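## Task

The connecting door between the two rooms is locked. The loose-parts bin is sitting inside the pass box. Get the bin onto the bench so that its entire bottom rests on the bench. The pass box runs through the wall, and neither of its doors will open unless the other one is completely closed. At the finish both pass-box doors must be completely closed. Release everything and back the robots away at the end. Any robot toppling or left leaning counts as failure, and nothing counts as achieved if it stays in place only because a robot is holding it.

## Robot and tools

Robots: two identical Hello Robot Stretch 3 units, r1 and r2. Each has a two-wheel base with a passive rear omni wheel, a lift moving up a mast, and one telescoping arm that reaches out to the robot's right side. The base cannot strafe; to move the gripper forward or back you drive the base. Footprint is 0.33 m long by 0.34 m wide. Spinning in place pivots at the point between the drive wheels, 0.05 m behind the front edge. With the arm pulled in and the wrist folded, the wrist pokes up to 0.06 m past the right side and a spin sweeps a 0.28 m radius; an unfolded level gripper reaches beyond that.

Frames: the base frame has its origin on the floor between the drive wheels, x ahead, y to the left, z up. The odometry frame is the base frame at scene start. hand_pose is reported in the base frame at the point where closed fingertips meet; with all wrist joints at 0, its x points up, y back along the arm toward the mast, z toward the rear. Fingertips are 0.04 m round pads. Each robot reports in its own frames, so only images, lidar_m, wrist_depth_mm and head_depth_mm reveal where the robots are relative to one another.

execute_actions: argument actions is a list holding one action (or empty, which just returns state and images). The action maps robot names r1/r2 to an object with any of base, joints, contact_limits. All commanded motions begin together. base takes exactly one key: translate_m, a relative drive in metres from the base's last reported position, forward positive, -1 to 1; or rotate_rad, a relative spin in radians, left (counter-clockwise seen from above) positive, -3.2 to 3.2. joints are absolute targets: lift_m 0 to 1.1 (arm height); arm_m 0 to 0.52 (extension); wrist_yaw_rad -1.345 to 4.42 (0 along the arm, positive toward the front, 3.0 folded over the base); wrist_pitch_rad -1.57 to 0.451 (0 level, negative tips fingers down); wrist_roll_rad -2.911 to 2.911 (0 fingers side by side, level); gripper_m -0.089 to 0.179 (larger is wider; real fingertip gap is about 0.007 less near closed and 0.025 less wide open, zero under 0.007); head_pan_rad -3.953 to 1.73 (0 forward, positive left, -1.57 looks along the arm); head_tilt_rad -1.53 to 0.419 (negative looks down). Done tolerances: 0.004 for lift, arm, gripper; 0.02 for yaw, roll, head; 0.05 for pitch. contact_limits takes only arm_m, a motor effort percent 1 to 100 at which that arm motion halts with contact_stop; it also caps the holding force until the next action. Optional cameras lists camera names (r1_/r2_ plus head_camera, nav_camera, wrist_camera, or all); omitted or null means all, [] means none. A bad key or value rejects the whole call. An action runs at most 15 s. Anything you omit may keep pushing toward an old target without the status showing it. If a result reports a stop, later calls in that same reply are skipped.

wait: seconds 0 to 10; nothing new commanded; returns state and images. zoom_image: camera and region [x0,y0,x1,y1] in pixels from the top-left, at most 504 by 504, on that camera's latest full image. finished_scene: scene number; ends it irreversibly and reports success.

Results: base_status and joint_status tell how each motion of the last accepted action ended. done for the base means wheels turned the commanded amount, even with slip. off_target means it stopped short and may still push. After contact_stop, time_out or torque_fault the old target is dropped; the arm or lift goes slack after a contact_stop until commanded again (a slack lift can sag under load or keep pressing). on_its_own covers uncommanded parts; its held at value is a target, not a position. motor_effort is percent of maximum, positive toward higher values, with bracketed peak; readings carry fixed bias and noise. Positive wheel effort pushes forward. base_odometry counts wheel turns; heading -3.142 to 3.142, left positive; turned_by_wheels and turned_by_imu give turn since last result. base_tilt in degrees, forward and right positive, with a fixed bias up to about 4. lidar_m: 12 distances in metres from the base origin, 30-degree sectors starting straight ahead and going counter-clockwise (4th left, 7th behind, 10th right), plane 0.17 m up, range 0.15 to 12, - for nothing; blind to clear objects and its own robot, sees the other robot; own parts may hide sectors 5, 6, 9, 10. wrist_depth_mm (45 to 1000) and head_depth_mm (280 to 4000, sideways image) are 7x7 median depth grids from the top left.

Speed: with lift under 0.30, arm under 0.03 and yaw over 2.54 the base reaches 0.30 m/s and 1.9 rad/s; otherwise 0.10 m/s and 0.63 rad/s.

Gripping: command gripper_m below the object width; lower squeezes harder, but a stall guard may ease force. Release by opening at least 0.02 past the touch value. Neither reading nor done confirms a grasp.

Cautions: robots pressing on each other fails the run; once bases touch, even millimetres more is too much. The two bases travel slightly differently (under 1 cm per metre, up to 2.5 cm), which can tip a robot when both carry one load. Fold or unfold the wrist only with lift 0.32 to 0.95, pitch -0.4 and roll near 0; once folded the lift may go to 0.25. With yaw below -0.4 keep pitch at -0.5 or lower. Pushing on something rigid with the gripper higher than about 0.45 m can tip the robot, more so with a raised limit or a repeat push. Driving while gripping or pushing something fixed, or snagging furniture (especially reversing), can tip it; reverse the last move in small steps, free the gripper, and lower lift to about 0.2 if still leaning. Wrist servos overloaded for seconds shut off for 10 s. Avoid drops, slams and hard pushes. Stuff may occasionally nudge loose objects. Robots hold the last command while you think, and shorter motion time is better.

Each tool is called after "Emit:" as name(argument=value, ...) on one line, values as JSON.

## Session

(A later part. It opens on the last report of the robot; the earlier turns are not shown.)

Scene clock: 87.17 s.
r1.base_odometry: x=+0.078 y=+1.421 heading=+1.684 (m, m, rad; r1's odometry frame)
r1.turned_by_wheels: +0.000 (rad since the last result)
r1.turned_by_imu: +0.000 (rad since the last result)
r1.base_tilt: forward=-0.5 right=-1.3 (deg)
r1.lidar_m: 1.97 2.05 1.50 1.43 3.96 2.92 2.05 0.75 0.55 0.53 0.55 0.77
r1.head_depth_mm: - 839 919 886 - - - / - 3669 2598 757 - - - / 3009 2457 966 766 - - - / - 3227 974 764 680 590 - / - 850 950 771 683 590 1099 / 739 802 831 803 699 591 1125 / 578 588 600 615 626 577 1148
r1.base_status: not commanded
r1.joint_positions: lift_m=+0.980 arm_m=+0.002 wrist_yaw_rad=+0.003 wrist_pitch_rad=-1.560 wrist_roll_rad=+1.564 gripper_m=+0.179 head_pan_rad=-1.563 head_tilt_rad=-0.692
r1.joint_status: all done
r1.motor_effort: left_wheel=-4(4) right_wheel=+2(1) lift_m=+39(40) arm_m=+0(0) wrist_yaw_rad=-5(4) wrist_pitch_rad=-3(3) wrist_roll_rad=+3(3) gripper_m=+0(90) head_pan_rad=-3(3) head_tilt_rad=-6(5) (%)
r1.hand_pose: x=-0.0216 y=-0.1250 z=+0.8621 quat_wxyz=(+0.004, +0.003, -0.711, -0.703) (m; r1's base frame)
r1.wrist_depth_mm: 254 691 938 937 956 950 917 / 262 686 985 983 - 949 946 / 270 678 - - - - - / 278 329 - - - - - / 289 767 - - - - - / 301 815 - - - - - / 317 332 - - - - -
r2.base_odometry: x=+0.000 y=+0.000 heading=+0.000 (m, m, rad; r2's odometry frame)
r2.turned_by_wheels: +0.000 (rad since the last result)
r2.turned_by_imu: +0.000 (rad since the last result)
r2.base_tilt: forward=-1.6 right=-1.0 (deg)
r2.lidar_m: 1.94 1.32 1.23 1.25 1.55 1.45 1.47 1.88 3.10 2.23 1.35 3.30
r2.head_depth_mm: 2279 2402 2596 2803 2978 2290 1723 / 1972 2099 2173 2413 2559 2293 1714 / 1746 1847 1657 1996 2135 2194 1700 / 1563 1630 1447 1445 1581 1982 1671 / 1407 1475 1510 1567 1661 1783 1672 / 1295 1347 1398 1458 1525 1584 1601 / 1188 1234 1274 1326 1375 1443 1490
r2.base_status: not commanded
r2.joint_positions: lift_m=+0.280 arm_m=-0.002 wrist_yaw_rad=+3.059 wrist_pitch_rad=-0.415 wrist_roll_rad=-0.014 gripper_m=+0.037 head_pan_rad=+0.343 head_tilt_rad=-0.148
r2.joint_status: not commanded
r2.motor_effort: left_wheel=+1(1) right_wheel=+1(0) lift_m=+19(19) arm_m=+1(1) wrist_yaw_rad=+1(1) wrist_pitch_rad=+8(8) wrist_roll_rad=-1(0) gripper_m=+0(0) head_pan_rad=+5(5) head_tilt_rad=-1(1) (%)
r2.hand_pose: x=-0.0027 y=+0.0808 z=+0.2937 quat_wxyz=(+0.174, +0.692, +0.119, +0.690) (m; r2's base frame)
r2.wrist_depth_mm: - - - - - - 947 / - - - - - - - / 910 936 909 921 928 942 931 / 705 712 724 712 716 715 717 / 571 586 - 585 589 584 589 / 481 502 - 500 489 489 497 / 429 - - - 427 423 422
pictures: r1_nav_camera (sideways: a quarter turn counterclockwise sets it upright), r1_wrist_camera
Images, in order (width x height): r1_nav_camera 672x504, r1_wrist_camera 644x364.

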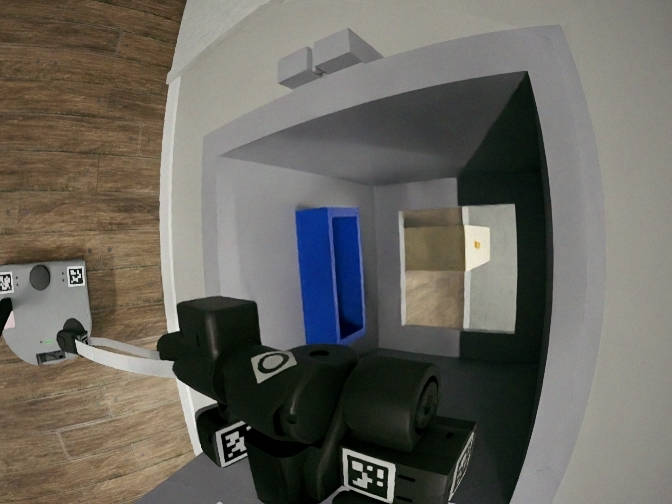

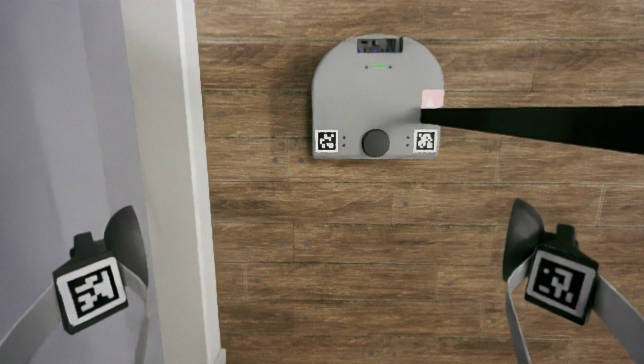

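Emit:
execute_actions(actions=[{"r1":{"joints":{"lift_m":1.0,"arm_m":0.45},"contact_limits":{"arm_m":12}}}], cameras=["r1_nav_camera","r1_wrist_camera","r1_head_camera"])

Scene clock: 97.87 s.
r1.base_odometry: x=+0.078 y=+1.421 heading=+1.684 (m, m, rad; r1's odometry frame)
r1.turned_by_wheels: +0.000 (rad since the last result)
r1.turned_by_imu: -0.001 (rad since the last result)
r1.base_tilt: forward=-0.6 right=-1.3 (deg)
r1.lidar_m: 1.97 2.04 1.50 1.43 3.98 2.92 2.05 0.75 0.55 0.53 0.55 0.76
r1.head_depth_mm: - 3111 914 850 685 586 1062 / - 3496 958 764 678 589 1084 / - - 949 765 681 589 1096 / - 3405 971 766 681 591 1109 / - 846 944 767 679 589 1123 / 741 799 827 804 699 590 1126 / 576 588 599 612 627 575 1142
r1.base_status: not commanded
r1.joint_positions: lift_m=+1.000 arm_m=+0.450 wrist_yaw_rad=+0.002 wrist_pitch_rad=-1.561 wrist_roll_rad=+1.566 gripper_m=+0.179 head_pan_rad=-1.563 head_tilt_rad=-0.692
r1.joint_status: all done
r1.motor_effort: left_wheel=-4(3) right_wheel=+2(2) lift_m=+38(42) arm_m=+3(3) wrist_yaw_rad=-2(4) wrist_pitch_rad=-3(3) wrist_roll_rad=+2(3) gripper_m=+0(0) head_pan_rad=-2(3) head_tilt_rad=-6(5) (%)
r1.contact_limits: arm_m 12 (drawing in: default 21, maximum 35; extending or still: default 29, maximum 48)
r1.hand_pose: x=-0.0216 y=-0.5729 z=+0.8821 quat_wxyz=(+0.003, +0.002, -0.710, -0.704) (m; r1's base frame)
r1.wrist_depth_mm: 270 270 215 252 263 264 265 / 278 277 244 264 272 271 271 / 290 291 275 274 284 284 283 / 299 298 273 281 292 291 295 / 312 310 300 296 304 303 - / 319 323 307 309 318 320 - / 337 336 328 286 327 331 -
r2.base_odometry: x=+0.000 y=+0.000 heading=+0.000 (m, m, rad; r2's odometry frame)
r2.turned_by_wheels: +0.000 (rad since the last result)
r2.turned_by_imu: +0.001 (rad since the last result)
r2.base_tilt: forward=-1.7 right=-0.8 (deg)
r2.lidar_m: 1.94 1.32 1.23 1.25 1.55 1.45 1.48 1.88 3.08 2.23 1.35 3.30
r2.head_depth_mm: 2259 2391 2577 2795 2983 2305 1705 / 1980 2083 2181 2401 2552 2276 1707 / 1739 1843 1658 1984 2152 2186 1688 / 1553 1628 1440 1438 1573 1992 1695 / 1409 1473 1512 1555 1644 1790 1669 / 1288 1342 1394 1455 1521 1589 1603 / 1180 1231 1276 1321 1382 1441 1489
r2.base_status: not commanded
r2.joint_positions: lift_m=+0.280 arm_m=-0.002 wrist_yaw_rad=+3.059 wrist_pitch_rad=-0.415 wrist_roll_rad=-0.014 gripper_m=+0.037 head_pan_rad=+0.343 head_tilt_rad=-0.148
r2.joint_status: not commanded
r2.motor_effort: left_wheel=+0(0) right_wheel=+0(0) lift_m=+18(19) arm_m=+0(0) wrist_yaw_rad=+0(0) wrist_pitch_rad=+9(8) wrist_roll_rad=+0(0) gripper_m=+0(1) head_pan_rad=+4(4) head_tilt_rad=-1(1) (%)
r2.hand_pose: x=-0.0027 y=+0.0808 z=+0.2937 quat_wxyz=(+0.174, +0.692, +0.119, +0.690) (m; r2's base frame)
r2.wrist_depth_mm: - - - - - - 945 / - - - - - - - / 973 952 918 916 932 920 952 / 724 725 698 714 717 732 714 / 574 574 - 581 578 578 571 / 488 502 - 495 487 489 487 / 434 - - - 427 424 424
pictures: r1_head_camera (sideways: a quarter turn clockwise sets it upright), r1_nav_camera (sideways: a quarter turn counterclockwise sets it upright), r1_wrist_camera
Images, in order (width x height): r1_head_camera 896x504, r1_nav_camera 672x504, r1_wrist_camera 644x364.

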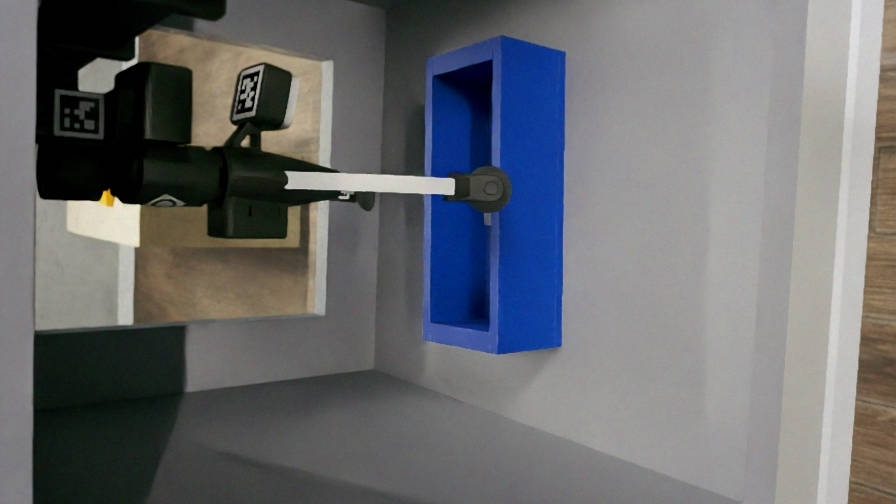

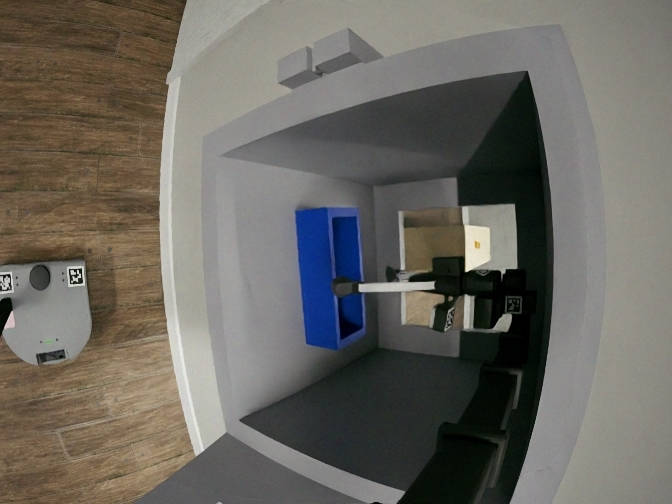

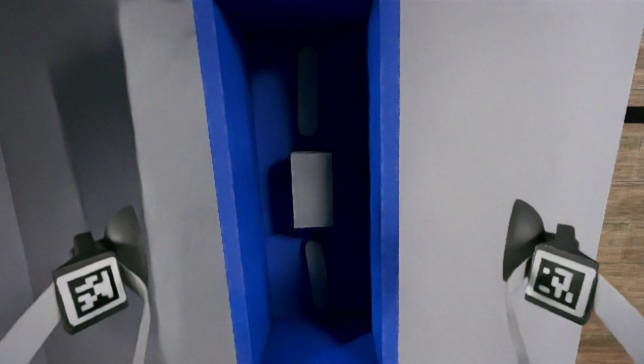

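Emit:
execute_actions(actions=[{"r1":{"joints":{"arm_m":0.463,"lift_m":0.918}}}], cameras=["r1_wrist_camera"])

Emit:
execute_actions(actions=[{"r1":{"joints":{"gripper_m":0.09}}}], cameras=[])

Emit:
execute_actions(actions=[{"r1":{"joints":{"lift_m":0.96,"head_pan_rad":1.57,"head_tilt_rad":-0.45}}}], cameras=["r1_wrist_camera","r1_head_camera","r1_nav_camera"])

Scene clock: 104.37 s.
r1.base_odometry: x=+0.078 y=+1.421 heading=+1.684 (m, m, rad; r1's odometry frame)
r1.turned_by_wheels: +0.000 (rad since the last result)
r1.turned_by_imu: +0.000 (rad since the last result)
r1.base_tilt: forward=-0.6 right=-1.2 (deg)
r1.lidar_m: 1.96 2.04 1.50 1.43 3.98 2.92 2.05 0.75 0.55 0.53 0.55 0.76
r1.head_depth_mm: - 785 - 827 683 589 1062 / - - 2716 765 680 590 1084 / 3059 2433 - 755 679 590 1099 / - 3277 977 766 682 591 1123 / - 854 948 767 679 587 1129 / 740 797 832 802 697 590 1125 / 576 587 599 614 627 577 1141
r1.base_status: not commanded
r1.joint_positions: lift_m=+0.918 arm_m=+0.463 wrist_yaw_rad=+0.002 wrist_pitch_rad=-1.561 wrist_roll_rad=+1.566 gripper_m=+0.179 head_pan_rad=-1.563 head_tilt_rad=-0.692
r1.joint_status: all done
r1.motor_effort: left_wheel=-3(4) right_wheel=+2(2) lift_m=+29(36) arm_m=+3(4) wrist_yaw_rad=-3(2) wrist_pitch_rad=-3(3) wrist_roll_rad=+2(2) gripper_m=+1(0) head_pan_rad=-3(3) head_tilt_rad=-5(5) (%)
r1.hand_pose: x=-0.0216 y=-0.5859 z=+0.8004 quat_wxyz=(+0.003, +0.002, -0.710, -0.704) (m; r1's base frame)
r1.wrist_depth_mm: 193 191 169 180 161 188 189 / 199 198 165 185 165 194 194 / 209 206 162 194 168 201 203 / 215 215 158 198 173 208 209 / 222 221 154 178 177 215 216 / - 232 151 215 184 226 225 / 243 240 168 224 189 233 236
r2.base_odometry: x=+0.000 y=+0.000 heading=+0.000 (m, m, rad; r2's odometry frame)
r2.turned_by_wheels: +0.000 (rad since the last result)
r2.turned_by_imu: +0.000 (rad since the last result)
r2.base_tilt: forward=-1.6 right=-0.8 (deg)
r2.lidar_m: 1.95 1.32 1.23 1.25 1.56 1.45 1.47 1.88 3.09 2.23 1.35 3.29
r2.head_depth_mm: 2271 2414 2607 2822 2987 2303 1705 / 1967 2104 2179 2404 2531 2268 1708 / 1744 1830 1655 1994 2159 2188 1696 / 1561 1623 1448 1441 1575 1994 1689 / 1415 1466 1506 1554 1642 1780 1672 / 1285 1337 1394 1459 1518 1599 1596 / 1189 1227 1286 1326 1379 1440 1491
r2.base_status: not commanded
r2.joint_positions: lift_m=+0.280 arm_m=-0.002 wrist_yaw_rad=+3.059 wrist_pitch_rad=-0.415 wrist_roll_rad=-0.014 gripper_m=+0.037 head_pan_rad=+0.343 head_tilt_rad=-0.148
r2.joint_status: not commanded
r2.motor_effort: left_wheel=+0(0) right_wheel=+0(0) lift_m=+19(19) arm_m=+1(0) wrist_yaw_rad=+0(0) wrist_pitch_rad=+8(9) wrist_roll_rad=-1(0) gripper_m=+0(0) head_pan_rad=+6(4) head_tilt_rad=-1(1) (%)
r2.hand_pose: x=-0.0027 y=+0.0808 z=+0.2937 quat_wxyz=(+0.174, +0.692, +0.119, +0.690) (m; r2's base frame)
r2.wrist_depth_mm: - - - - - - 923 / - - - - - - - / 918 944 928 929 917 934 936 / 695 705 709 710 715 706 730 / 588 582 - 576 574 586 589 / 483 511 - 508 489 485 497 / 430 - - - 418 432 423
pictures: r1_wrist_camera
Images, in order (width x height): r1_wrist_camera 644x364.

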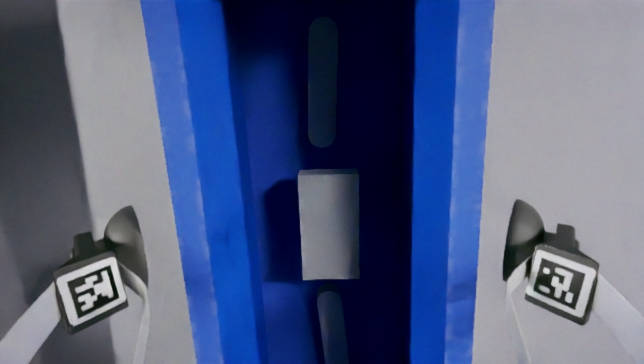

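Scene clock: 105.73 s.
r1.base_odometry: x=+0.078 y=+1.421 heading=+1.684 (m, m, rad; r1's odometry frame)
r1.turned_by_wheels: +0.000 (rad since the last result)
r1.turned_by_imu: +0.000 (rad since the last result)
r1.base_tilt: forward=-0.6 right=-1.1 (deg)
r1.lidar_m: 1.96 2.04 1.50 1.44 3.95 2.92 2.05 0.75 0.55 0.53 0.55 0.76
r1.head_depth_mm: - - - 828 682 589 1063 / - - 2742 767 679 587 1079 / 3079 2386 - 765 682 590 1105 / - 3248 977 769 679 589 1117 / - 848 945 771 679 588 1129 / 740 801 833 804 699 591 1124 / 579 589 603 614 627 578 1144
r1.base_status: not commanded
r1.joint_positions: lift_m=+0.918 arm_m=+0.463 wrist_yaw_rad=+0.002 wrist_pitch_rad=-1.572 wrist_roll_rad=+1.566 gripper_m=+0.091 head_pan_rad=-1.563 head_tilt_rad=-0.692
r1.joint_status: all done
r1.motor_effort: left_wheel=-4(4) right_wheel=+1(1) lift_m=+29(29) arm_m=+2(3) wrist_yaw_rad=-2(3) wrist_pitch_rad=+0(3) wrist_roll_rad=+2(2) gripper_m=-23(99) head_pan_rad=-3(3) head_tilt_rad=-5(5) (%)
r1.hand_pose: x=-0.0216 y=-0.5831 z=+0.8006 quat_wxyz=(+0.003, +0.002, -0.707, -0.708) (m; r1's base frame)
r1.wrist_depth_mm: 193 190 179 182 152 191 191 / 201 198 175 188 155 196 197 / 207 204 170 194 159 204 204 / 213 212 166 176 164 211 213 / 222 221 162 177 169 216 220 / 231 - 159 216 173 231 230 / 237 240 166 227 178 237 238
r2.base_odometry: x=+0.000 y=+0.000 heading=+0.000 (m, m, rad; r2's odometry frame)
r2.turned_by_wheels: +0.000 (rad since the last result)
r2.turned_by_imu: +0.000 (rad since the last result)
r2.base_tilt: forward=-1.7 right=-0.8 (deg)
r2.lidar_m: 1.94 1.31 1.23 1.25 1.56 1.45 1.47 1.89 3.09 2.22 1.35 3.30
r2.head_depth_mm: 2254 2407 2579 2788 2970 2320 1720 / 1972 2088 2178 2397 2539 2274 1709 / 1749 1855 1656 1989 2148 2191 1697 / 1560 1642 1443 1446 1576 1993 1684 / 1409 1471 1513 1558 1640 1783 1674 / 1293 1347 1405 1459 1526 1604 1596 / 1190 1232 1280 1329 1376 1433 1484
r2.base_status: not commanded
r2.joint_positions: lift_m=+0.280 arm_m=-0.002 wrist_yaw_rad=+3.059 wrist_pitch_rad=-0.415 wrist_roll_rad=-0.014 gripper_m=+0.037 head_pan_rad=+0.343 head_tilt_rad=-0.148
r2.joint_status: not commanded
r2.motor_effort: left_wheel=+0(0) right_wheel=+0(0) lift_m=+19(19) arm_m=+0(0) wrist_yaw_rad=+0(0) wrist_pitch_rad=+8(8) wrist_roll_rad=+0(0) gripper_m=+0(1) head_pan_rad=+5(5) head_tilt_rad=-1(1) (%)
r2.hand_pose: x=-0.0027 y=+0.0808 z=+0.2937 quat_wxyz=(+0.174, +0.692, +0.119, +0.690) (m; r2's base frame)
r2.wrist_depth_mm: - - - - - - 945 / - - - - - - - / 942 931 933 934 931 936 950 / 706 717 712 699 722 721 729 / 585 566 - 578 584 585 584 / 487 505 - 510 493 489 489 / 429 - - - 420 424 431
pictures: none
No camera images: the call's "cameras" was empty. Leave "cameras" out to get every camera's image.

Scene clock: 107.83 s.
r1.base_odometry: x=+0.078 y=+1.421 heading=+1.684 (m, m, rad; r1's odometry frame)
r1.turned_by_wheels: +0.000 (rad since the last result)
r1.turned_by_imu: +0.000 (rad since the last result)
r1.base_tilt: forward=-0.6 right=-1.2 (deg)
r1.lidar_m: 1.97 2.04 1.50 1.44 3.95 2.91 2.04 0.75 0.55 0.53 0.55 0.76
r1.head_depth_mm: 3123 3359 3517 1501 1896 1703 1401 / 3150 3499 2016 2424 2174 1689 1390 / 3213 3410 2016 2543 2174 1694 1394 / 3195 3486 2005 2516 2120 1683 1394 / 3255 3432 3717 2502 1992 1679 1383 / 3219 3434 3770 2932 2156 1700 1390 / 3221 3510 3785 2962 - - -
r1.base_status: not commanded
r1.joint_positions: lift_m=+0.960 arm_m=+0.463 wrist_yaw_rad=+0.002 wrist_pitch_rad=-1.566 wrist_roll_rad=+1.566 gripper_m=+0.094 head_pan_rad=+1.563 head_tilt_rad=-0.458
r1.joint_status: all done
r1.motor_effort: left_wheel=-3(3) right_wheel=+2(2) lift_m=+43(46) arm_m=+2(2) wrist_yaw_rad=-2(2) wrist_pitch_rad=-1(2) wrist_roll_rad=+2(2) gripper_m=-20(22) head_pan_rad=+4(37) head_tilt_rad=+5(26) (%)
r1.hand_pose: x=-0.0216 y=-0.5847 z=+0.8420 quat_wxyz=(+0.003, +0.002, -0.709, -0.706) (m; r1's base frame)
r1.wrist_depth_mm: 230 227 178 182 155 227 228 / 240 237 173 189 157 234 235 / 247 245 167 195 161 242 243 / 257 255 164 175 166 251 254 / 265 262 160 180 171 259 261 / 277 - 156 219 175 275 270 / 287 285 154 226 181 284 282
r2.base_odometry: x=+0.000 y=+0.000 heading=+0.000 (m, m, rad; r2's odometry frame)
r2.turned_by_wheels: +0.000 (rad since the last result)
r2.turned_by_imu: +0.000 (rad since the last result)
r2.base_tilt: forward=-1.7 right=-0.8 (deg)
r2.lidar_m: 1.94 1.31 1.23 1.25 1.56 1.45 1.47 1.88 3.09 2.23 1.35 3.29
r2.head_depth_mm: 2262 2386 2569 2807 2993 2330 1710 / 1993 2115 2170 2374 2550 2284 1705 / 1738 1820 1639 1979 2134 2175 1691 / 1562 1631 1441 1444 1572 1995 1684 / 1401 1470 1506 1559 1635 1777 1667 / 1286 1340 1397 1453 1517 1585 1593 / 1181 1232 1275 1327 1380 1440 1488
r2.base_status: not commanded
r2.joint_positions: lift_m=+0.280 arm_m=-0.002 wrist_yaw_rad=+3.059 wrist_pitch_rad=-0.415 wrist_roll_rad=-0.014 gripper_m=+0.037 head_pan_rad=+0.343 head_tilt_rad=-0.148
r2.joint_status: not commanded
r2.motor_effort: left_wheel=+0(0) right_wheel=+0(1) lift_m=+18(19) arm_m=+0(0) wrist_yaw_rad=+0(1) wrist_pitch_rad=+8(8) wrist_roll_rad=+0(0) gripper_m=+1(0) head_pan_rad=+5(3) head_tilt_rad=-2(1) (%)
r2.hand_pose: x=-0.0027 y=+0.0808 z=+0.2937 quat_wxyz=(+0.174, +0.692, +0.119, +0.690) (m; r2's base frame)
r2.wrist_depth_mm: - - - - - - 908 / - - - - - - - / 902 943 898 937 930 930 963 / 713 711 701 733 729 726 721 / 579 572 - 576 585 593 582 / 487 511 - 503 494 491 496 / 437 - - - 421 424 426
pictures: r1_head_camera (sideways: a quarter turn clockwise sets it upright), r1_nav_camera (sideways: a quarter turn counterclockwise sets it upright), r1_wrist_camera
Images, in order (width x height): r1_head_camera 896x504, r1_nav_camera 672x504, r1_wrist_camera 644x364.

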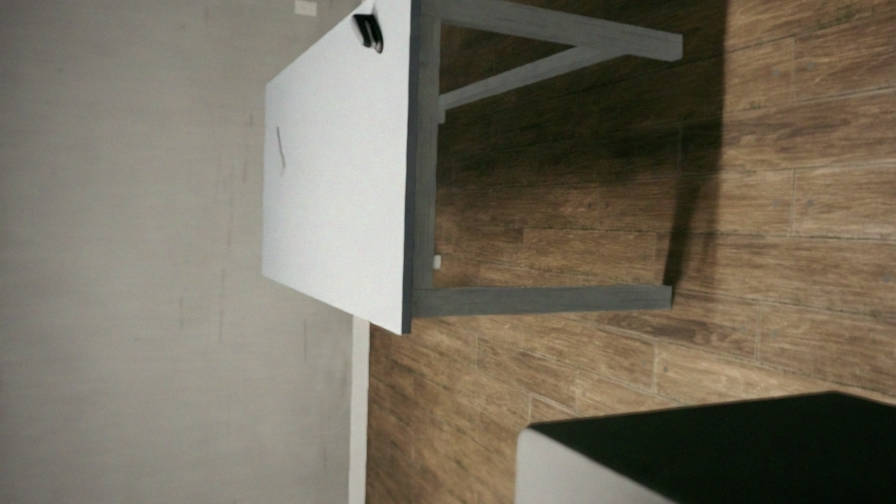

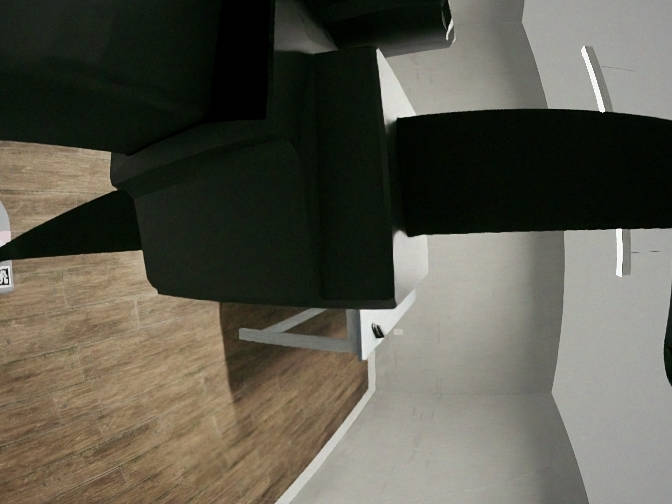

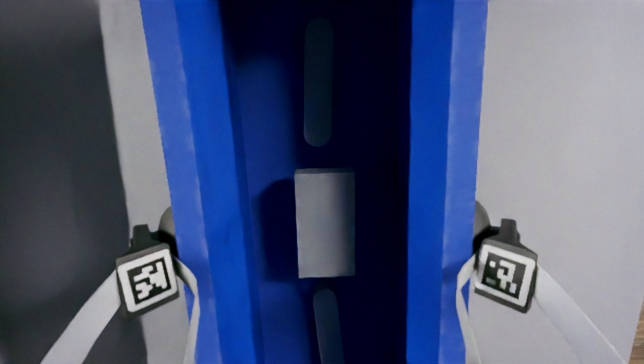

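Emit:
execute_actions(actions=[{"r1":{"joints":{"arm_m":0.01,"head_pan_rad":-1.57,"head_tilt_rad":-0.8}}}], cameras=["r1_nav_camera"])

Emit:
execute_actions(actions=[{"r1":{"base":{"rotate_rad":1.48},"joints":{"head_pan_rad":0.0,"head_tilt_rad":-0.6}}}], cameras=["r1_nav_camera"])

Emit:
execute_actions(actions=[{"r1":{"base":{"translate_m":0.92},"joints":{"lift_m":0.98,"head_tilt_rad":-0.8}}}], cameras=["r1_head_camera"])

Emit:
execute_actions(actions=[{"r1":{"base":{"rotate_rad":1.65},"joints":{"head_pan_rad":-1.57,"arm_m":0.1}}}], cameras=["r1_head_camera","r1_nav_camera"])

Scene clock: 122.80 s.
r1.base_odometry: x=+0.078 y=+1.421 heading=+1.684 (m, m, rad; r1's odometry frame)
r1.turned_by_wheels: +0.000 (rad since the last result)
r1.turned_by_imu: -0.001 (rad since the last result)
r1.base_tilt: forward=-0.6 right=-1.2 (deg)
r1.lidar_m: 1.97 2.04 1.50 1.44 3.96 2.92 2.05 0.75 0.55 0.53 0.55 0.76
r1.head_depth_mm: 3822 884 905 - - - - / - 2869 906 814 - - - / 2332 2496 912 801 - - - / 3572 2644 914 762 639 588 - / 3377 893 926 763 643 1080 421 / 735 808 830 746 641 1098 407 / 575 587 600 614 615 1111 384
r1.base_status: not commanded
r1.joint_positions: lift_m=+0.960 arm_m=+0.010 wrist_yaw_rad=+0.002 wrist_pitch_rad=-1.565 wrist_roll_rad=+1.566 gripper_m=+0.094 head_pan_rad=-1.563 head_tilt_rad=-0.790
r1.joint_status: all done
r1.motor_effort: left_wheel=-3(3) right_wheel=+2(1) lift_m=+44(44) arm_m=-3(1) wrist_yaw_rad=-2(2) wrist_pitch_rad=-2(2) wrist_roll_rad=+2(2) gripper_m=-20(20) head_pan_rad=-3(38) head_tilt_rad=-6(34) (%)
r1.hand_pose: x=-0.0216 y=-0.1323 z=+0.8420 quat_wxyz=(+0.003, +0.002, -0.709, -0.705) (m; r1's base frame)
r1.wrist_depth_mm: 235 262 177 184 155 921 926 / 244 278 172 189 158 924 943 / 251 279 167 196 162 - - / 257 296 164 175 166 - - / 268 278 160 179 170 - - / 280 - 156 217 174 - - / 289 316 154 227 179 - -
r2.base_odometry: x=+0.000 y=+0.000 heading=+0.000 (m, m, rad; r2's odometry frame)
r2.turned_by_wheels: +0.000 (rad since the last result)
r2.turned_by_imu: +0.001 (rad since the last result)
r2.base_tilt: forward=-1.7 right=-0.9 (deg)
r2.lidar_m: 1.94 1.32 1.23 1.25 1.56 1.45 1.48 1.87 3.08 2.23 1.35 3.29
r2.head_depth_mm: 2230 2391 2590 2792 2953 2295 1720 / 1962 2086 2152 2394 2543 2287 1704 / 1729 1840 1667 1967 2147 2174 1698 / 1557 1627 1449 1446 1566 1992 1701 / 1415 1474 1506 1569 1643 1775 1669 / 1292 1335 1389 1463 1520 1590 1599 / 1186 1228 1280 1327 1387 1441 1496
r2.base_status: not commanded
r2.joint_positions: lift_m=+0.280 arm_m=-0.002 wrist_yaw_rad=+3.059 wrist_pitch_rad=-0.415 wrist_roll_rad=-0.014 gripper_m=+0.037 head_pan_rad=+0.343 head_tilt_rad=-0.148
r2.joint_status: not commanded
r2.motor_effort: left_wheel=+0(0) right_wheel=+1(1) lift_m=+18(19) arm_m=+0(1) wrist_yaw_rad=+0(0) wrist_pitch_rad=+8(8) wrist_roll_rad=+0(0) gripper_m=+0(0) head_pan_rad=+4(4) head_tilt_rad=-1(1) (%)
r2.hand_pose: x=-0.0027 y=+0.0808 z=+0.2937 quat_wxyz=(+0.174, +0.692, +0.119, +0.690) (m; r2's base frame)
r2.wrist_depth_mm: - - - - - - 935 / - - - - - - - / 906 927 913 914 919 947 956 / 718 714 713 703 708 702 717 / 585 576 - 581 583 587 587 / 493 510 - 507 485 487 489 / 437 - - - 424 421 416
pictures: r1_nav_camera (sideways: a quarter turn counterclockwise sets it upright)
Images, in order (width x height): r1_nav_camera 672x504.

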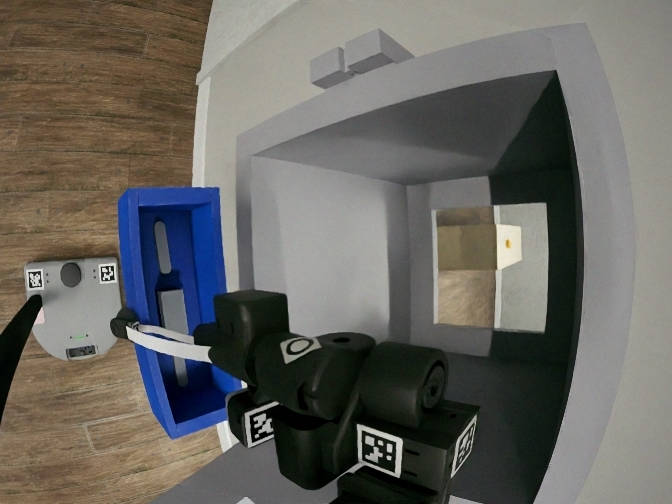

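Scene clock: 126.13 s.
r1.base_odometry: x=+0.078 y=+1.421 heading=-3.120 (m, m, rad; r1's odometry frame)
r1.turned_by_wheels: +1.480 (rad since the last result)
r1.turned_by_imu: +1.489 (rad since the last result)
r1.base_tilt: forward=-0.6 right=-1.2 (deg)
r1.lidar_m: 1.44 3.89 3.00 2.82 0.84 0.57 0.53 0.54 0.70 1.50 2.00 2.57
r1.head_depth_mm: 3360 3541 2837 2275 1785 1487 1266 / 3236 2246 1527 1979 1794 1482 1264 / 3209 2053 1543 2290 1811 1478 1261 / 3179 2052 1542 2263 1802 1482 1264 / 3221 2031 1512 2175 1769 1484 1268 / 3282 3419 2825 2201 1794 1476 1258 / 3161 3423 3080 2283 1781 1478 1267
r1.base_status: done
r1.joint_positions: lift_m=+0.960 arm_m=+0.010 wrist_yaw_rad=+0.002 wrist_pitch_rad=-1.565 wrist_roll_rad=+1.566 gripper_m=+0.094 head_pan_rad=-0.007 head_tilt_rad=-0.606
r1.joint_status: all done
r1.motor_effort: left_wheel=-3(10) right_wheel=+2(4) lift_m=+44(44) arm_m=-2(3) wrist_yaw_rad=-2(2) wrist_pitch_rad=-1(1) wrist_roll_rad=+2(2) gripper_m=-20(20) head_pan_rad=+4(38) head_tilt_rad=+3(25) (%)
r1.hand_pose: x=-0.0216 y=-0.1323 z=+0.8420 quat_wxyz=(+0.003, +0.002, -0.709, -0.705) (m; r1's base frame)
r1.wrist_depth_mm: 943 915 178 182 153 905 909 / 990 946 172 189 159 937 957 / - 979 168 195 161 984 - / - - 163 176 166 - - / - - 160 181 170 - - / - - 157 218 174 - - / - - 154 227 179 - -
r2.base_odometry: x=+0.000 y=+0.000 heading=+0.000 (m, m, rad; r2's odometry frame)
r2.turned_by_wheels: +0.000 (rad since the last result)
r2.turned_by_imu: +0.000 (rad since the last result)
r2.base_tilt: forward=-1.6 right=-0.9 (deg)
r2.lidar_m: 1.95 1.32 1.23 1.25 1.56 1.45 1.48 1.88 3.10 2.22 1.35 3.30
r2.head_depth_mm: 2241 2405 2590 2785 2971 2305 1710 / 1965 2093 2182 2376 2525 2284 1701 / 1737 1831 1666 1973 2149 2191 1691 / 1563 1642 1444 1449 1573 1996 1687 / 1412 1474 1508 1560 1642 1781 1670 / 1288 1339 1398 1463 1524 1591 1600 / 1183 1232 1277 1331 1383 1438 1484
r2.base_status: not commanded
r2.joint_positions: lift_m=+0.280 arm_m=-0.002 wrist_yaw_rad=+3.059 wrist_pitch_rad=-0.415 wrist_roll_rad=-0.014 gripper_m=+0.037 head_pan_rad=+0.343 head_tilt_rad=-0.148
r2.joint_status: not commanded
r2.motor_effort: left_wheel=+0(0) right_wheel=+0(0) lift_m=+19(19) arm_m=+0(0) wrist_yaw_rad=+0(0) wrist_pitch_rad=+8(8) wrist_roll_rad=+0(0) gripper_m=+1(0) head_pan_rad=+5(6) head_tilt_rad=-1(1) (%)
r2.hand_pose: x=-0.0027 y=+0.0808 z=+0.2937 quat_wxyz=(+0.174, +0.692, +0.119, +0.690) (m; r2's base frame)
r2.wrist_depth_mm: - - - - - - 967 / - - - - - - - / 935 914 928 938 920 941 924 / 712 735 712 713 706 721 735 / 576 588 - 580 585 579 569 / 485 507 - 505 485 487 486 / 430 - - - 423 420 426
pictures: r1_nav_camera (sideways: a quarter turn counterclockwise sets it upright)
Images, in order (width x height): r1_nav_camera 672x504.

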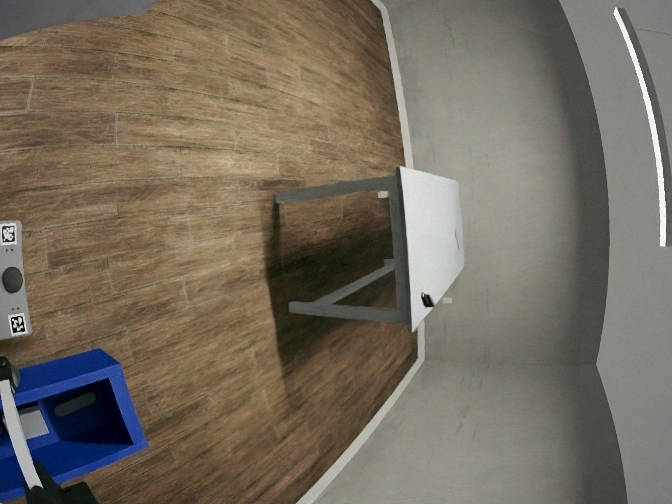

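Scene clock: 136.27 s.
r1.base_odometry: x=-0.842 y=+1.401 heading=-3.120 (m, m, rad; r1's odometry frame)
r1.turned_by_wheels: +0.000 (rad since the last result)
r1.turned_by_imu: +0.004 (rad since the last result)
r1.base_tilt: forward=-0.5 right=-1.3 (deg)
r1.lidar_m: 1.11 0.55 3.11 2.90 2.26 1.54 1.45 1.47 1.87 1.88 1.92 0.63
r1.head_depth_mm: 2556 1170 908 740 1313 1189 1161 / 2427 1181 910 738 1457 1324 1175 / 1657 1182 912 743 1461 1315 1165 / 1663 1179 910 740 1463 1310 1165 / 1692 1185 910 744 1460 1323 1167 / 2374 1186 913 743 1460 1310 1168 / 2449 2652 914 746 794 1252 1166
r1.base_status: done
r1.joint_positions: lift_m=+0.980 arm_m=+0.010 wrist_yaw_rad=+0.002 wrist_pitch_rad=-1.565 wrist_roll_rad=+1.566 gripper_m=+0.094 head_pan_rad=-0.007 head_tilt_rad=-0.790
r1.joint_status: all done
r1.motor_effort: left_wheel=-4(6) right_wheel=+1(4) lift_m=+43(47) arm_m=-3(3) wrist_yaw_rad=-3(2) wrist_pitch_rad=-1(1) wrist_roll_rad=+2(2) gripper_m=-20(20) head_pan_rad=+4(3) head_tilt_rad=-6(27) (%)
r1.hand_pose: x=-0.0216 y=-0.1323 z=+0.8620 quat_wxyz=(+0.003, +0.002, -0.709, -0.705) (m; r1's base frame)
r1.wrist_depth_mm: 964 940 177 182 154 911 923 / - 972 172 189 158 971 946 / - - 167 195 161 - - / - - 163 176 166 - - / - - 159 179 170 - - / - - 157 221 175 - - / - - 154 227 180 - -
r2.base_odometry: x=+0.000 y=+0.000 heading=+0.000 (m, m, rad; r2's odometry frame)
r2.turned_by_wheels: +0.000 (rad since the last result)
r2.turned_by_imu: +0.001 (rad since the last result)
r2.base_tilt: forward=-1.7 right=-1.0 (deg)
r2.lidar_m: 1.95 1.32 1.23 1.25 1.55 1.45 1.47 1.88 3.09 2.23 1.35 3.29
r2.head_depth_mm: 2267 2406 2581 2810 2950 2318 1717 / 1979 2105 2175 2398 2528 2282 1705 / 1739 1849 1659 1995 2167 2166 1696 / 1551 1632 1443 1443 1578 2002 1678 / 1413 1477 1507 1552 1649 1780 1671 / 1291 1342 1389 1460 1522 1586 1608 / 1184 1226 1278 1325 1386 1440 1487
r2.base_status: not commanded
r2.joint_positions: lift_m=+0.280 arm_m=-0.002 wrist_yaw_rad=+3.059 wrist_pitch_rad=-0.415 wrist_roll_rad=-0.014 gripper_m=+0.037 head_pan_rad=+0.343 head_tilt_rad=-0.148
r2.joint_status: not commanded
r2.motor_effort: left_wheel=+0(0) right_wheel=+0(0) lift_m=+19(19) arm_m=+0(0) wrist_yaw_rad=+0(1) wrist_pitch_rad=+8(8) wrist_roll_rad=+0(0) gripper_m=+0(0) head_pan_rad=+4(4) head_tilt_rad=-1(1) (%)
r2.hand_pose: x=-0.0027 y=+0.0808 z=+0.2937 quat_wxyz=(+0.174, +0.692, +0.119, +0.690) (m; r2's base frame)
r2.wrist_depth_mm: - - - - - - 922 / - - - - - - - / 938 910 942 915 933 949 941 / 724 709 743 703 742 717 732 / 583 582 - 573 580 585 583 / 484 500 - 501 492 487 485 / 435 - - - 425 427 421
pictures: r1_head_camera (sideways: a quarter turn clockwise sets it upright)
Images, in order (width x height): r1_head_camera 896x504.

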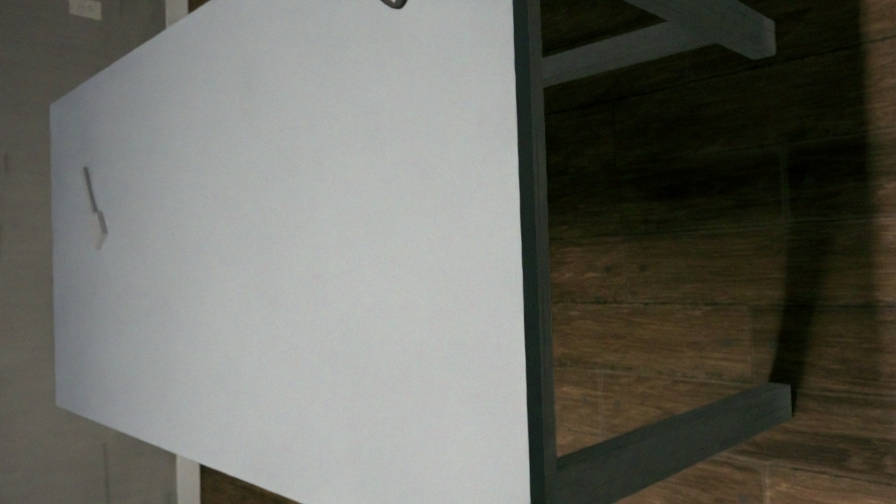

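Scene clock: 139.87 s.
r1.base_odometry: x=-0.842 y=+1.401 heading=-1.470 (m, m, rad; r1's odometry frame)
r1.turned_by_wheels: +1.650 (rad since the last result)
r1.turned_by_imu: +1.660 (rad since the last result)
r1.base_tilt: forward=-0.6 right=-1.3 (deg)
r1.lidar_m: 2.90 2.09 1.51 1.45 1.50 1.96 1.88 1.95 0.63 1.40 0.56 3.04
r1.head_depth_mm: 2392 - - - - 463 416 / 1677 1289 - - 1458 462 419 / 1663 1235 - - - 440 424 / 1682 1186 913 764 684 462 400 / 2422 1182 913 744 1470 464 401 / 2590 2562 914 745 817 449 406 / 2549 2781 2195 745 1451 1301 1128
r1.base_status: done
r1.joint_positions: lift_m=+0.980 arm_m=+0.100 wrist_yaw_rad=+0.002 wrist_pitch_rad=-1.565 wrist_roll_rad=+1.566 gripper_m=+0.094 head_pan_rad=-1.563 head_tilt_rad=-0.790
r1.joint_status: all done
r1.motor_effort: left_wheel=-4(10) right_wheel=+1(4) lift_m=+43(44) arm_m=+3(4) wrist_yaw_rad=-2(2) wrist_pitch_rad=-2(2) wrist_roll_rad=+2(2) gripper_m=-20(20) head_pan_rad=-3(37) head_tilt_rad=-6(6) (%)
r1.hand_pose: x=-0.0216 y=-0.2219 z=+0.8620 quat_wxyz=(+0.003, +0.002, -0.709, -0.705) (m; r1's base frame)
r1.wrist_depth_mm: 966 969 177 182 154 917 941 / 978 957 172 188 158 991 961 / - - 168 196 161 - - / 338 - 163 176 166 - - / 323 - 160 181 170 - - / 296 - 157 218 174 - - / 302 500 153 227 180 - -
r2.base_odometry: x=+0.000 y=+0.000 heading=+0.000 (m, m, rad; r2's odometry frame)
r2.turned_by_wheels: +0.000 (rad since the last result)
r2.turned_by_imu: +0.000 (rad since the last result)
r2.base_tilt: forward=-1.6 right=-0.9 (deg)
r2.lidar_m: 1.94 1.32 1.23 1.25 1.55 1.45 1.48 1.88 3.09 2.22 1.35 3.31
r2.head_depth_mm: 2241 2414 2592 2810 2998 2316 1717 / 1996 2096 2174 2405 2506 2281 1707 / 1741 1845 1655 1978 2154 2172 1693 / 1567 1635 1447 1440 1574 1981 1686 / 1410 1477 1509 1565 1645 1772 1677 / 1291 1340 1397 1456 1515 1591 1598 / 1188 1230 1278 1323 1384 1430 1497
r2.base_status: not commanded
r2.joint_positions: lift_m=+0.280 arm_m=-0.002 wrist_yaw_rad=+3.059 wrist_pitch_rad=-0.415 wrist_roll_rad=-0.014 gripper_m=+0.037 head_pan_rad=+0.343 head_tilt_rad=-0.148
r2.joint_status: not commanded
r2.motor_effort: left_wheel=+0(0) right_wheel=+0(0) lift_m=+19(19) arm_m=+0(1) wrist_yaw_rad=+0(0) wrist_pitch_rad=+8(8) wrist_roll_rad=+0(0) gripper_m=+0(1) head_pan_rad=+3(6) head_tilt_rad=-1(1) (%)
r2.hand_pose: x=-0.0027 y=+0.0808 z=+0.2937 quat_wxyz=(+0.174, +0.692, +0.119, +0.690) (m; r2's base frame)
r2.wrist_depth_mm: - - - - - - 918 / - - - - - - - / 942 926 925 939 929 937 935 / 716 714 704 716 712 722 724 / 577 577 - 586 589 586 585 / 486 498 - 504 485 488 483 / 432 - - - 425 421 423
pictures: r1_head_camera (sideways: a quarter turn clockwise sets it upright), r1_nav_camera (sideways: a quarter turn counterclockwise sets it upright)
Images, in order (width x height): r1_head_camera 896x504, r1_nav_camera 672x504.

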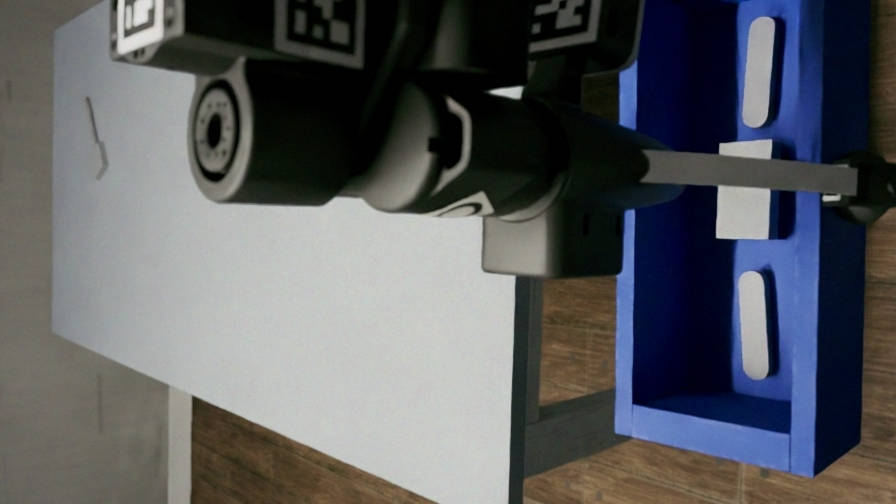

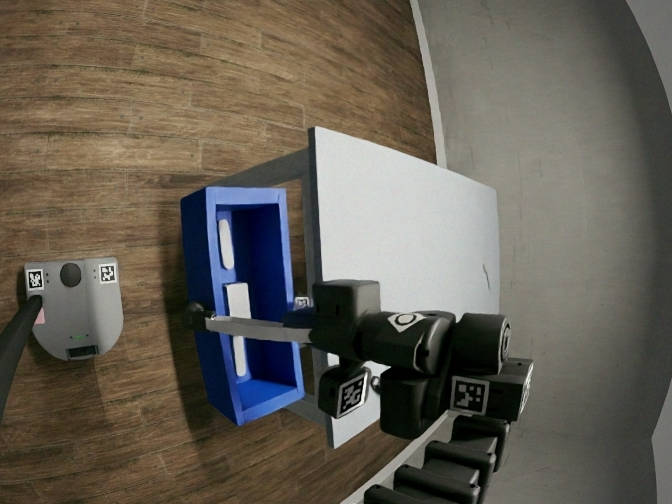

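Emit:
execute_actions(actions=[{"r1":{"joints":{"arm_m":0.515}}}], cameras=["r1_head_camera","r1_nav_camera"])

Scene clock: 147.23 s.
r1.base_odometry: x=-0.842 y=+1.401 heading=-1.470 (m, m, rad; r1's odometry frame)
r1.turned_by_wheels: +0.000 (rad since the last result)
r1.turned_by_imu: +0.000 (rad since the last result)
r1.base_tilt: forward=-0.5 right=-1.3 (deg)
r1.lidar_m: 2.90 2.08 1.51 1.45 1.49 1.96 1.88 1.95 0.63 1.40 0.56 3.02
r1.head_depth_mm: 1483 1171 825 722 1339 1294 1164 / - 1123 723 711 1462 1317 1164 / - 1083 727 715 1459 1328 1165 / 1669 1183 726 713 1459 1327 1166 / 2414 1178 728 716 1458 1325 1172 / 2562 2546 908 744 865 1100 1163 / 2563 2738 2230 745 1451 1333 1170
r1.base_status: not commanded
r1.joint_positions: lift_m=+0.980 arm_m=+0.515 wrist_yaw_rad=+0.001 wrist_pitch_rad=-1.565 wrist_roll_rad=+1.566 gripper_m=+0.094 head_pan_rad=-1.563 head_tilt_rad=-0.790
r1.joint_status: all done
r1.motor_effort: left_wheel=-3(4) right_wheel=+2(2) lift_m=+44(43) arm_m=+3(2) wrist_yaw_rad=-2(3) wrist_pitch_rad=-2(1) wrist_roll_rad=+2(2) gripper_m=-21(20) head_pan_rad=-3(2) head_tilt_rad=-6(6) (%)
r1.hand_pose: x=-0.0216 y=-0.6369 z=+0.8620 quat_wxyz=(+0.003, +0.002, -0.709, -0.705) (m; r1's base frame)
r1.wrist_depth_mm: 237 235 178 183 154 234 945 / 245 244 173 188 158 239 - / 255 254 168 196 161 249 - / 265 262 164 176 166 261 - / 275 271 160 179 170 - - / 285 - 157 218 175 285 - / 294 296 154 229 180 - -
r2.base_odometry: x=+0.000 y=+0.000 heading=+0.000 (m, m, rad; r2's odometry frame)
r2.turned_by_wheels: +0.000 (rad since the last result)
r2.turned_by_imu: +0.000 (rad since the last result)
r2.base_tilt: forward=-1.7 right=-1.0 (deg)
r2.lidar_m: 1.94 1.31 1.23 1.25 1.56 1.45 1.47 1.88 3.10 2.23 1.35 3.30
r2.head_depth_mm: 2254 2402 2585 2791 2978 2311 1720 / 1989 2103 2176 2395 2528 2289 1703 / 1747 1828 1662 1981 2145 2182 1706 / 1557 1637 1449 1442 1571 1979 1685 / 1416 1475 1517 1565 1644 1778 1675 / 1282 1339 1389 1451 1521 1589 1600 / 1184 1230 1278 1320 1379 1448 1485
r2.base_status: not commanded
r2.joint_positions: lift_m=+0.280 arm_m=-0.002 wrist_yaw_rad=+3.059 wrist_pitch_rad=-0.415 wrist_roll_rad=-0.014 gripper_m=+0.037 head_pan_rad=+0.343 head_tilt_rad=-0.148
r2.joint_status: not commanded
r2.motor_effort: left_wheel=+0(0) right_wheel=+0(0) lift_m=+19(19) arm_m=+0(0) wrist_yaw_rad=+0(0) wrist_pitch_rad=+8(8) wrist_roll_rad=+0(0) gripper_m=+0(0) head_pan_rad=+4(5) head_tilt_rad=-1(1) (%)
r2.hand_pose: x=-0.0027 y=+0.0808 z=+0.2937 quat_wxyz=(+0.174, +0.692, +0.119, +0.690) (m; r2's base frame)
r2.wrist_depth_mm: - - - - - - 942 / - - - - - - - / 931 916 966 927 927 956 931 / 698 708 700 719 717 721 726 / 572 579 - 577 573 588 577 / 484 508 - 500 488 494 489 / 434 - - - 425 422 428
pictures: r1_head_camera (sideways: a quarter turn clockwise sets it upright), r1_nav_camera (sideways: a quarter turn counterclockwise sets it upright)
Images, in order (width x height): r1_head_camera 896x504, r1_nav_camera 672x504.

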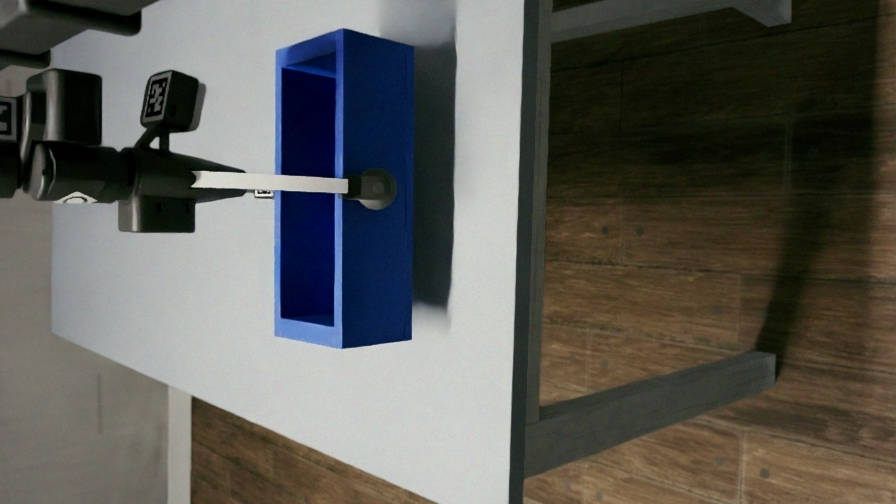

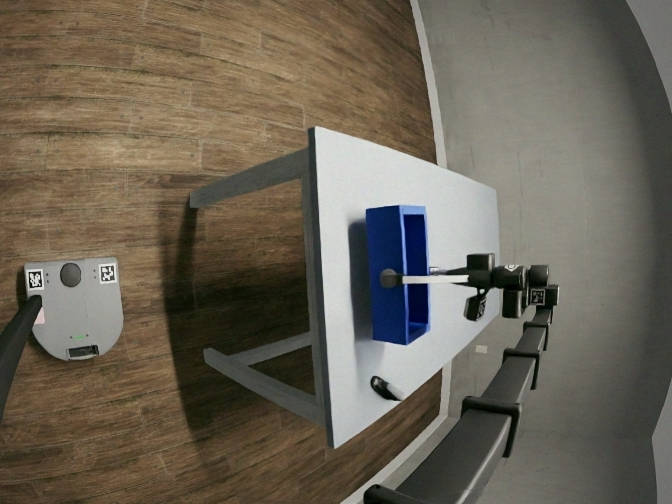

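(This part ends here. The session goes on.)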